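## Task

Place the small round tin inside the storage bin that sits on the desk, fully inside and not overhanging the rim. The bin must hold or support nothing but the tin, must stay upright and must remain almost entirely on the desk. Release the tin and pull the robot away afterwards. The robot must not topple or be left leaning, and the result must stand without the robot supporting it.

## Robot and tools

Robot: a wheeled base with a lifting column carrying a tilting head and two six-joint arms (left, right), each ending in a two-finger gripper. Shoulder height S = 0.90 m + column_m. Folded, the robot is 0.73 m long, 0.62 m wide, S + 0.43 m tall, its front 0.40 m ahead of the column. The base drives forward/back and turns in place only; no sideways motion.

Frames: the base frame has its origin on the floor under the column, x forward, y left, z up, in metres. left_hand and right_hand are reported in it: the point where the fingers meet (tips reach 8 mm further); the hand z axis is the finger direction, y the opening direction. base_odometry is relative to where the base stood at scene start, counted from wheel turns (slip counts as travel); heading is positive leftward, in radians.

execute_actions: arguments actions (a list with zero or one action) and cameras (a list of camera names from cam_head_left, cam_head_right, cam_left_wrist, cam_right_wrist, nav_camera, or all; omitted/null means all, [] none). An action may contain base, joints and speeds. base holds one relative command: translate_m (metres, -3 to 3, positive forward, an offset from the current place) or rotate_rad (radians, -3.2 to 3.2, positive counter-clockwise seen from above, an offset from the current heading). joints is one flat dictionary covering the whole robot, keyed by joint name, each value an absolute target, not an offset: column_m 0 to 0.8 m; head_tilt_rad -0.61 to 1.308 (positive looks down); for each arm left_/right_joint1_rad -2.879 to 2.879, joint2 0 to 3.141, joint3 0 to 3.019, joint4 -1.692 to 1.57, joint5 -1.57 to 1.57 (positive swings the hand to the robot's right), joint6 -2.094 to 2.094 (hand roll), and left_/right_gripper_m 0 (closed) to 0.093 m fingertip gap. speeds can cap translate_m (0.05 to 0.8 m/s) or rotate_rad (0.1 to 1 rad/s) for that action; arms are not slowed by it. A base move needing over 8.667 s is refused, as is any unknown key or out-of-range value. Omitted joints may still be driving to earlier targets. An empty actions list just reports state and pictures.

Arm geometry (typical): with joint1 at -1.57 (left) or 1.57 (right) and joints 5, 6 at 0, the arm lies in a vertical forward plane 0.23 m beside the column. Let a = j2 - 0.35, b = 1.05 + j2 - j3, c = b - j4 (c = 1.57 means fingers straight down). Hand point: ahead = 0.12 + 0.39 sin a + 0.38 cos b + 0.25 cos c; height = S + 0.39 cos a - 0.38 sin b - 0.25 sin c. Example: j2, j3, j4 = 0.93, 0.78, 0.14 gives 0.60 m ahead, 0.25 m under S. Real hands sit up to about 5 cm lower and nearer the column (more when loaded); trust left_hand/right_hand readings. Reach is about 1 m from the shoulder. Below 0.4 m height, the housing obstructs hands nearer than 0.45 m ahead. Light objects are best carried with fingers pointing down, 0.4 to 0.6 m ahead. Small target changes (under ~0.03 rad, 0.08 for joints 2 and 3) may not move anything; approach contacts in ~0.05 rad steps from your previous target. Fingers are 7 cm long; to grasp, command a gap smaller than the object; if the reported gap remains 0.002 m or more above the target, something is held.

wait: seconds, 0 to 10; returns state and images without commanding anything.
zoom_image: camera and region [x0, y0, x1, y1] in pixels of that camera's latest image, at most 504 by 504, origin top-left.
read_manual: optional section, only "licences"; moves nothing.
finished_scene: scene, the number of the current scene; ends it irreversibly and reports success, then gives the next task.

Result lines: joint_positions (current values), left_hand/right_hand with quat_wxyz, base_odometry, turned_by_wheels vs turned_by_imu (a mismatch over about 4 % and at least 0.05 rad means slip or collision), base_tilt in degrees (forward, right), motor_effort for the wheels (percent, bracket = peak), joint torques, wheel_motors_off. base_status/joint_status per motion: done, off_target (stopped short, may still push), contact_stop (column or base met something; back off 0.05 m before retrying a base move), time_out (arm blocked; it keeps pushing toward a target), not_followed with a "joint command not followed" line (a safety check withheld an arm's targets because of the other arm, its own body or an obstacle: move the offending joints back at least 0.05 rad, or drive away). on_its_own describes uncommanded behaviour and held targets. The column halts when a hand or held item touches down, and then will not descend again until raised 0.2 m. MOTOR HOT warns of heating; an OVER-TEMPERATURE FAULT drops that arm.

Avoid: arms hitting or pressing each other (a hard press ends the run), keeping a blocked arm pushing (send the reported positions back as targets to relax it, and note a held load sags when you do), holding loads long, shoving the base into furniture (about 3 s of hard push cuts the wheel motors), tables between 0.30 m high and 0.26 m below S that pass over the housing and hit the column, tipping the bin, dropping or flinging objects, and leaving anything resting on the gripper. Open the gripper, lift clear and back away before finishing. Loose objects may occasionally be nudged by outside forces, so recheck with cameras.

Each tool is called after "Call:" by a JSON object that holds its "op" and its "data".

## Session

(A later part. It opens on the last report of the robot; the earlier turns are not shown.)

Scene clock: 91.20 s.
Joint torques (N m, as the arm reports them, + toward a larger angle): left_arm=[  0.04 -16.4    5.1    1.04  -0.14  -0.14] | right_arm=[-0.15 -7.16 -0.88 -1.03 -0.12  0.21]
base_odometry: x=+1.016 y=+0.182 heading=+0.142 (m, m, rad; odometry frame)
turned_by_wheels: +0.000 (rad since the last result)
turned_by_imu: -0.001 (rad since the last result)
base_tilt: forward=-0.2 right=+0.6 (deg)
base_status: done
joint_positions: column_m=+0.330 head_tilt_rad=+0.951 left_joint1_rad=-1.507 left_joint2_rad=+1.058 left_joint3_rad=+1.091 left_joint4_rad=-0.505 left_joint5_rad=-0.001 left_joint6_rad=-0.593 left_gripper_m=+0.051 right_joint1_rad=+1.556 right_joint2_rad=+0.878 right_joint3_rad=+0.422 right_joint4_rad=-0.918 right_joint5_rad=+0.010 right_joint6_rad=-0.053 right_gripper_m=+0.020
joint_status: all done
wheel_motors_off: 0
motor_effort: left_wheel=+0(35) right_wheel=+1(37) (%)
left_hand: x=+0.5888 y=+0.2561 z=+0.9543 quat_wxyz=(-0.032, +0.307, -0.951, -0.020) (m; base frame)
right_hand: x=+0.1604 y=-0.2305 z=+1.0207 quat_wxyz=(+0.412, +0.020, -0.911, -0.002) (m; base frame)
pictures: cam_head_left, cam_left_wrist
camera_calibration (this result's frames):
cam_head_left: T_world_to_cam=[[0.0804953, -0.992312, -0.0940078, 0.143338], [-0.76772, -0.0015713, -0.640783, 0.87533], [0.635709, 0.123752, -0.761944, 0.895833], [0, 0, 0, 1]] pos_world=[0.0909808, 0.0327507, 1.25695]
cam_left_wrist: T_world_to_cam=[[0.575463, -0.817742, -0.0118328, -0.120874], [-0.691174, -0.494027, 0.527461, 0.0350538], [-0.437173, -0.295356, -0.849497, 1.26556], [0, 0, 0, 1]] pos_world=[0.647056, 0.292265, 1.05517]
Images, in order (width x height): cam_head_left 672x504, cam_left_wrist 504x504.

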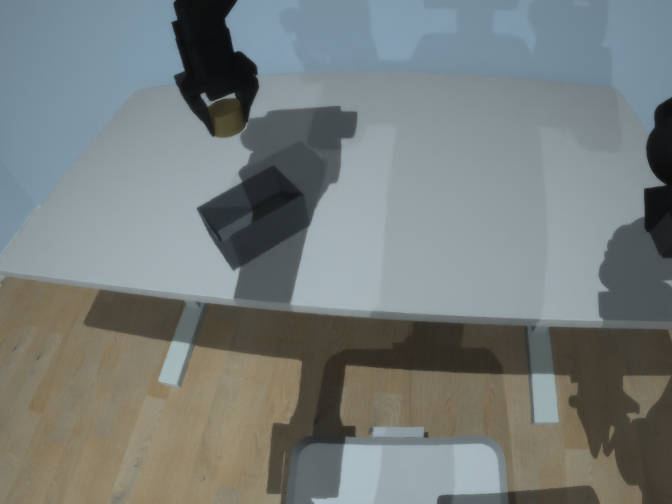

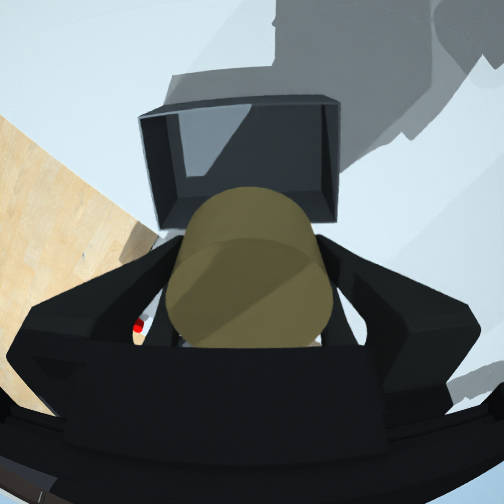

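Call:
{"op": "execute_actions", "data": {"actions": [{"joints":{"column_m":0.24}}], "cameras": ["cam_head_left","cam_left_wrist"]}}

Scene clock: 98.67 s.
Joint torques (N m, as the arm reports them, + toward a larger angle): left_arm=[  0.08 -16.26   5.06   1.31  -0.13  -0.11] | right_arm=[-0.14 -7.33 -0.95 -0.96 -0.13  0.21]
base_odometry: x=+1.016 y=+0.182 heading=+0.142 (m, m, rad; odometry frame)
turned_by_wheels: +0.000 (rad since the last result)
turned_by_imu: +0.000 (rad since the last result)
base_tilt: forward=-0.2 right=+0.5 (deg)
base_status: not commanded
joint_positions: column_m=+0.240 head_tilt_rad=+0.951 left_joint1_rad=-1.507 left_joint2_rad=+1.058 left_joint3_rad=+1.091 left_joint4_rad=-0.505 left_joint5_rad=-0.001 left_joint6_rad=-0.593 left_gripper_m=+0.051 right_joint1_rad=+1.556 right_joint2_rad=+0.878 right_joint3_rad=+0.422 right_joint4_rad=-0.918 right_joint5_rad=+0.010 right_joint6_rad=-0.053 right_gripper_m=+0.020
joint_status: all done
wheel_motors_off: 0
motor_effort: left_wheel=-1(0) right_wheel=+0(1) (%)
left_hand: x=+0.5888 y=+0.2561 z=+0.8643 quat_wxyz=(-0.032, +0.307, -0.951, -0.020) (m; base frame)
right_hand: x=+0.1604 y=-0.2305 z=+0.9307 quat_wxyz=(+0.412, +0.020, -0.911, -0.002) (m; base frame)
pictures: cam_head_left, cam_left_wrist
camera_calibration (this result's frames):
cam_head_left: T_world_to_cam=[[0.0804953, -0.992312, -0.0940078, 0.134874], [-0.76772, -0.0015713, -0.640784, 0.817639], [0.63571, 0.123752, -0.761944, 0.827233], [0, 0, 0, 1]] pos_world=[0.0909809, 0.0327507, 1.16691]
cam_left_wrist: T_world_to_cam=[[0.575463, -0.817742, -0.0118328, -0.12194], [-0.691174, -0.494027, 0.527461, 0.0825422], [-0.437173, -0.295356, -0.849497, 1.18908], [0, 0, 0, 1]] pos_world=[0.647056, 0.292265, 0.965138]
Images, in order (width x height): cam_head_left 672x504, cam_left_wrist 504x504.

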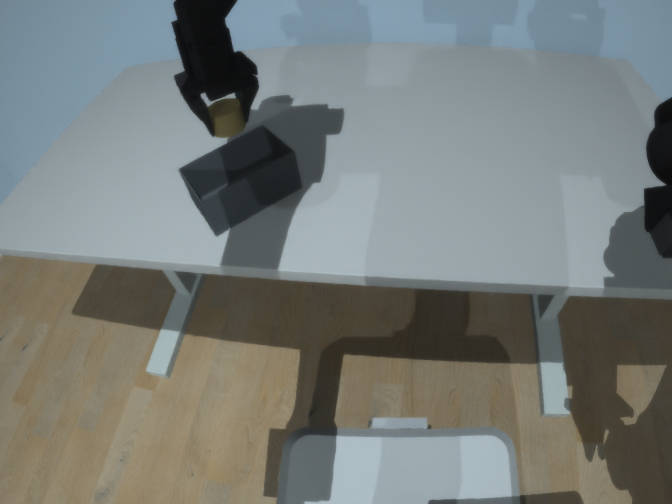

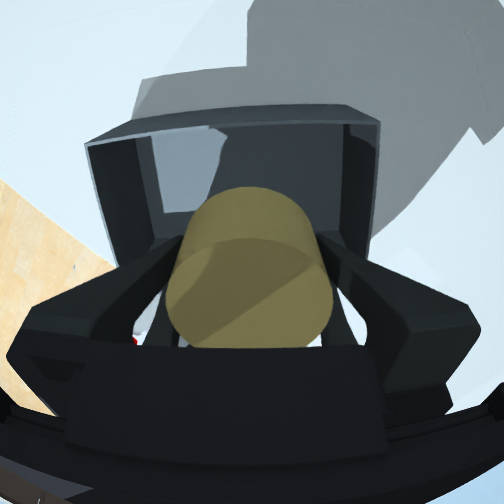

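Call:
{"op": "execute_actions", "data": {"actions": [{"joints":{"column_m":0.185}}], "cameras": ["cam_head_left","cam_left_wrist"]}}

Scene clock: 103.30 s.
Joint torques (N m, as the arm reports them, + toward a larger angle): left_arm=[  0.02 -16.31   5.07   1.16  -0.13  -0.12] | right_arm=[-0.11 -7.18 -0.94 -0.96 -0.12  0.21]
base_odometry: x=+1.016 y=+0.182 heading=+0.142 (m, m, rad; odometry frame)
turned_by_wheels: +0.000 (rad since the last result)
turned_by_imu: +0.000 (rad since the last result)
base_tilt: forward=-0.1 right=+0.5 (deg)
base_status: not commanded
joint_positions: column_m=+0.185 head_tilt_rad=+0.951 left_joint1_rad=-1.507 left_joint2_rad=+1.058 left_joint3_rad=+1.091 left_joint4_rad=-0.505 left_joint5_rad=-0.001 left_joint6_rad=-0.593 left_gripper_m=+0.051 right_joint1_rad=+1.556 right_joint2_rad=+0.878 right_joint3_rad=+0.422 right_joint4_rad=-0.918 right_joint5_rad=+0.010 right_joint6_rad=-0.053 right_gripper_m=+0.020
joint_status: all done
wheel_motors_off: 0
motor_effort: left_wheel=+0(0) right_wheel=+0(0) (%)
left_hand: x=+0.5888 y=+0.2561 z=+0.8093 quat_wxyz=(-0.032, +0.307, -0.951, -0.020) (m; base frame)
right_hand: x=+0.1604 y=-0.2305 z=+0.8757 quat_wxyz=(+0.412, +0.020, -0.911, -0.002) (m; base frame)
pictures: cam_head_left, cam_left_wrist
camera_calibration (this result's frames):
cam_head_left: T_world_to_cam=[[0.0804953, -0.992312, -0.0940078, 0.129706], [-0.76772, -0.0015713, -0.640784, 0.782412], [0.63571, 0.123752, -0.761944, 0.785345], [0, 0, 0, 1]] pos_world=[0.0909809, 0.0327507, 1.11194]
cam_left_wrist: T_world_to_cam=[[0.575463, -0.817742, -0.0118328, -0.12259], [-0.691174, -0.494027, 0.527461, 0.111539], [-0.437173, -0.295356, -0.849497, 1.14238], [0, 0, 0, 1]] pos_world=[0.647056, 0.292265, 0.910163]
Images, in order (width x height): cam_head_left 672x504, cam_left_wrist 504x504.

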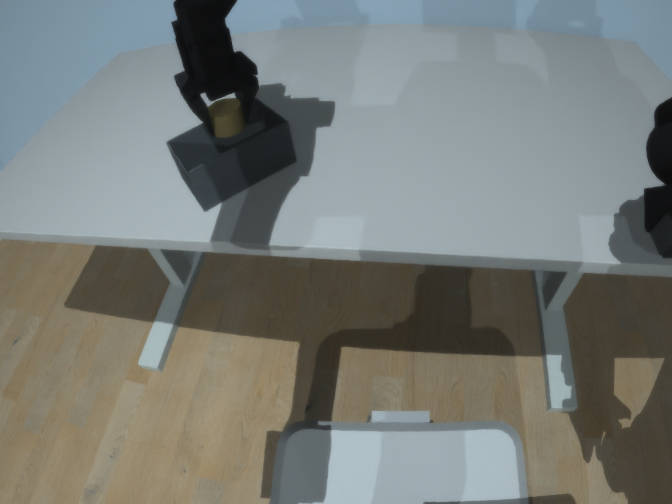

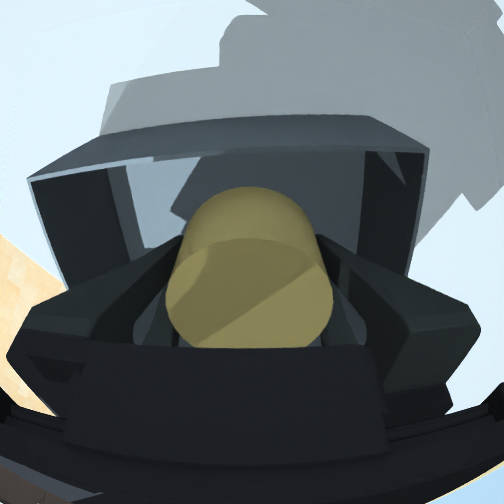

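Matches scene 1. Continue.

Call:
{"op": "execute_actions", "data": {"actions": [{"joints":{"column_m":0.125}}], "cameras": ["cam_head_left","cam_left_wrist"]}}

Call:
{"op": "execute_actions", "data": {"actions": [{"joints":{"left_gripper_m":0.075}}], "cameras": []}}

Call:
{"op": "execute_actions", "data": {"actions": [{"joints":{"column_m":0.4}}], "cameras": ["cam_head_left","cam_left_wrist"]}}

Scene clock: 107.77 s.
Joint torques (N m, as the arm reports them, + toward a larger angle): left_arm=[  0.07 -16.44   4.98   1.14  -0.14  -0.09] | right_arm=[-0.1  -7.2  -0.95 -0.96 -0.12  0.21]
base_odometry: x=+1.016 y=+0.182 heading=+0.142 (m, m, rad; odometry frame)
turned_by_wheels: +0.000 (rad since the last result)
turned_by_imu: +0.000 (rad since the last result)
base_tilt: forward=-0.2 right=+0.5 (deg)
base_status: not commanded
joint_positions: column_m=+0.125 head_tilt_rad=+0.951 left_joint1_rad=-1.507 left_joint2_rad=+1.058 left_joint3_rad=+1.091 left_joint4_rad=-0.505 left_joint5_rad=-0.001 left_joint6_rad=-0.593 left_gripper_m=+0.051 right_joint1_rad=+1.556 right_joint2_rad=+0.878 right_joint3_rad=+0.422 right_joint4_rad=-0.918 right_joint5_rad=+0.010 right_joint6_rad=-0.053 right_gripper_m=+0.020
joint_status: all done
wheel_motors_off: 0
motor_effort: left_wheel=-1(1) right_wheel=+0(1) (%)
left_hand: x=+0.5889 y=+0.2561 z=+0.7495 quat_wxyz=(-0.033, +0.307, -0.951, -0.020) (m; base frame)
right_hand: x=+0.1604 y=-0.2305 z=+0.8157 quat_wxyz=(+0.412, +0.020, -0.911, -0.002) (m; base frame)
pictures: cam_head_left, cam_left_wrist
camera_calibration (this result's frames):
cam_head_left: T_world_to_cam=[[0.0804953, -0.992312, -0.0940078, 0.124066], [-0.76772, -0.0015713, -0.640784, 0.743967], [0.63571, 0.123752, -0.761944, 0.739631], [0, 0, 0, 1]] pos_world=[0.0909808, 0.0327507, 1.05194]
cam_left_wrist: T_world_to_cam=[[0.57545, -0.817754, -0.0116236, -0.123511], [-0.691386, -0.494019, 0.527192, 0.143486], [-0.436856, -0.295336, -0.849667, 1.09154], [0, 0, 0, 1]] pos_world=[0.647125, 0.292256, 0.850367]
Images, in order (width x height): cam_head_left 672x504, cam_left_wrist 504x504.

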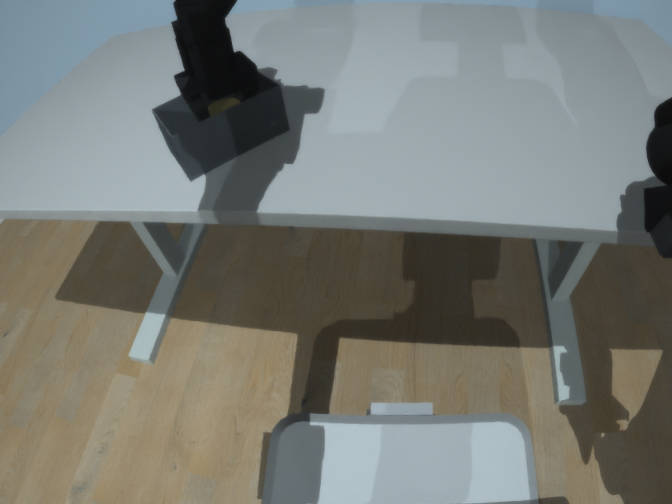

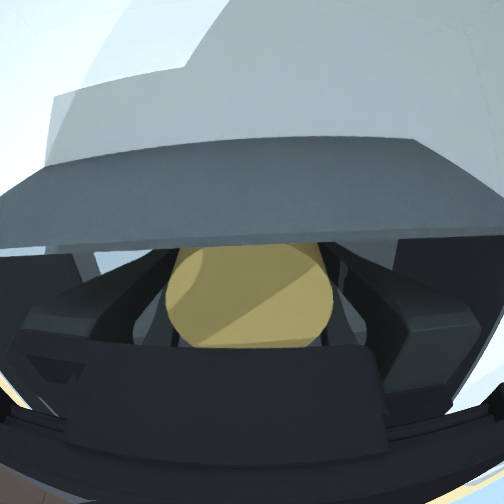

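Scene clock: 108.37 s.
Joint torques (N m, as the arm reports them, + toward a larger angle): left_arm=[  0.35 -16.84   4.98   1.09  -0.12  -0.12] | right_arm=[-0.11 -7.18 -0.94 -0.96 -0.13  0.21]
base_odometry: x=+1.016 y=+0.182 heading=+0.142 (m, m, rad; odometry frame)
turned_by_wheels: +0.000 (rad since the last result)
turned_by_imu: +0.000 (rad since the last result)
base_tilt: forward=-0.2 right=+0.5 (deg)
base_status: not commanded
joint_positions: column_m=+0.125 head_tilt_rad=+0.951 left_joint1_rad=-1.507 left_joint2_rad=+1.058 left_joint3_rad=+1.091 left_joint4_rad=-0.505 left_joint5_rad=-0.001 left_joint6_rad=-0.593 left_gripper_m=+0.075 right_joint1_rad=+1.556 right_joint2_rad=+0.878 right_joint3_rad=+0.422 right_joint4_rad=-0.918 right_joint5_rad=+0.010 right_joint6_rad=-0.053 right_gripper_m=+0.020
joint_status: all done
wheel_motors_off: 0
motor_effort: left_wheel=-1(0) right_wheel=+0(0) (%)
left_hand: x=+0.5889 y=+0.2561 z=+0.7495 quat_wxyz=(-0.033, +0.307, -0.951, -0.020) (m; base frame)
right_hand: x=+0.1604 y=-0.2305 z=+0.8157 quat_wxyz=(+0.412, +0.020, -0.911, -0.002) (m; base frame)
pictures: none
No camera images: the call's "cameras" was empty. Leave "cameras" out to get every camera's image.

Scene clock: 112.53 s.
Joint torques (N m, as the arm reports them, + toward a larger angle): left_arm=[  0.23 -16.73   5.21   1.18  -0.12  -0.11] | right_arm=[-0.13 -7.3  -0.88 -0.96 -0.13  0.21]
base_odometry: x=+1.016 y=+0.182 heading=+0.142 (m, m, rad; odometry frame)
turned_by_wheels: +0.000 (rad since the last result)
turned_by_imu: +0.000 (rad since the last result)
base_tilt: forward=-0.3 right=+0.5 (deg)
base_status: not commanded
joint_positions: column_m=+0.400 head_tilt_rad=+0.951 left_joint1_rad=-1.507 left_joint2_rad=+1.058 left_joint3_rad=+1.091 left_joint4_rad=-0.505 left_joint5_rad=-0.001 left_joint6_rad=-0.593 left_gripper_m=+0.075 right_joint1_rad=+1.556 right_joint2_rad=+0.878 right_joint3_rad=+0.422 right_joint4_rad=-0.918 right_joint5_rad=+0.010 right_joint6_rad=-0.053 right_gripper_m=+0.020
joint_status: all done
wheel_motors_off: 0
motor_effort: left_wheel=+0(0) right_wheel=+1(0) (%)
left_hand: x=+0.5889 y=+0.2561 z=+1.0244 quat_wxyz=(-0.033, +0.307, -0.951, -0.020) (m; base frame)
right_hand: x=+0.1604 y=-0.2305 z=+1.0906 quat_wxyz=(+0.412, +0.020, -0.911, -0.002) (m; base frame)
pictures: cam_head_left, cam_left_wrist
camera_calibration (this result's frames):
cam_head_left: T_world_to_cam=[[0.0804953, -0.992312, -0.0940078, 0.149905], [-0.76772, -0.0015713, -0.640784, 0.920092], [0.63571, 0.123752, -0.761944, 0.949058], [0, 0, 0, 1]] pos_world=[0.0909809, 0.0327507, 1.3268]
cam_left_wrist: T_world_to_cam=[[0.57545, -0.817754, -0.0116236, -0.120316], [-0.691386, -0.494019, 0.527192, -0.00141698], [-0.436856, -0.295336, -0.849667, 1.32508], [0, 0, 0, 1]] pos_world=[0.647125, 0.292256, 1.12523]
Images, in order (width x height): cam_head_left 672x504, cam_left_wrist 504x504.

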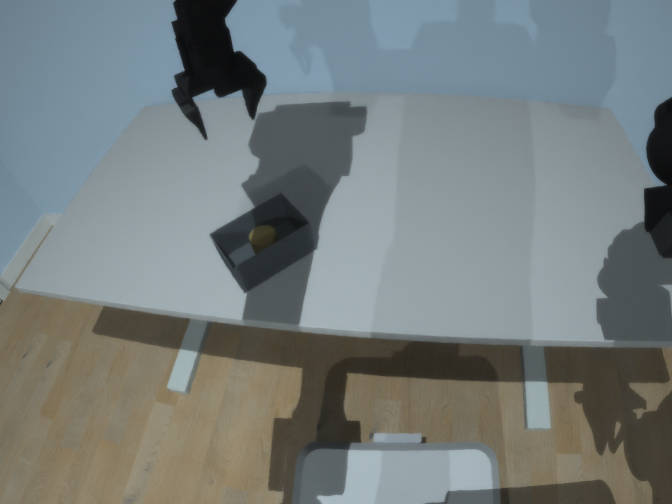

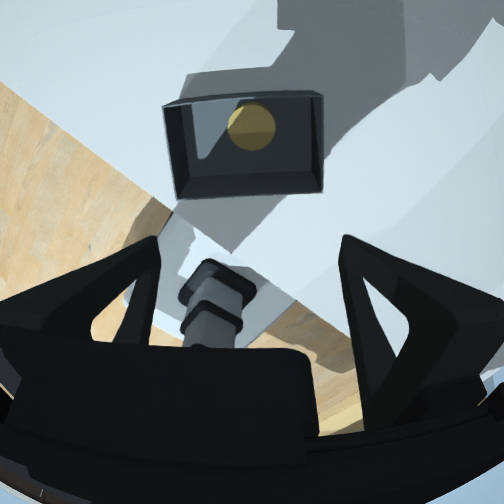

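Call:
{"op": "execute_actions", "data": {"actions": [{"base":{"translate_m":-0.5}}], "cameras": []}}

Call:
{"op": "finished_scene", "data": {"scene": 2}}

Scene clock: 118.43 s.
Joint torques (N m, as the arm reports them, + toward a larger angle): left_arm=[ -0.1  -16.17   5.02   1.19  -0.14  -0.11] | right_arm=[-0.14 -7.08 -0.73 -0.93 -0.13  0.2 ]
base_odometry: x=+0.521 y=+0.111 heading=+0.140 (m, m, rad; odometry frame)
turned_by_wheels: -0.002 (rad since the last result)
turned_by_imu: -0.001 (rad since the last result)
base_tilt: forward=-0.2 right=+0.5 (deg)
base_status: done
joint_positions: column_m=+0.400 head_tilt_rad=+0.951 left_joint1_rad=-1.507 left_joint2_rad=+1.057 left_joint3_rad=+1.090 left_joint4_rad=-0.505 left_joint5_rad=-0.001 left_joint6_rad=-0.593 left_gripper_m=+0.075 right_joint1_rad=+1.556 right_joint2_rad=+0.877 right_joint3_rad=+0.418 right_joint4_rad=-0.918 right_joint5_rad=+0.010 right_joint6_rad=-0.053 right_gripper_m=+0.020
joint_status: not commanded
wheel_motors_off: 0
motor_effort: left_wheel=-1(38) right_wheel=+3(50) (%)
left_hand: x=+0.5887 y=+0.2561 z=+1.0246 quat_wxyz=(-0.033, +0.307, -0.951, -0.020) (m; base frame)
right_hand: x=+0.1583 y=-0.2305 z=+1.0913 quat_wxyz=(+0.414, +0.020, -0.910, -0.002) (m; base frame)
pictures: none
No camera images: the call's "cameras" was empty. Leave "cameras" out to get every camera's image.

The scene is finished: the task was done.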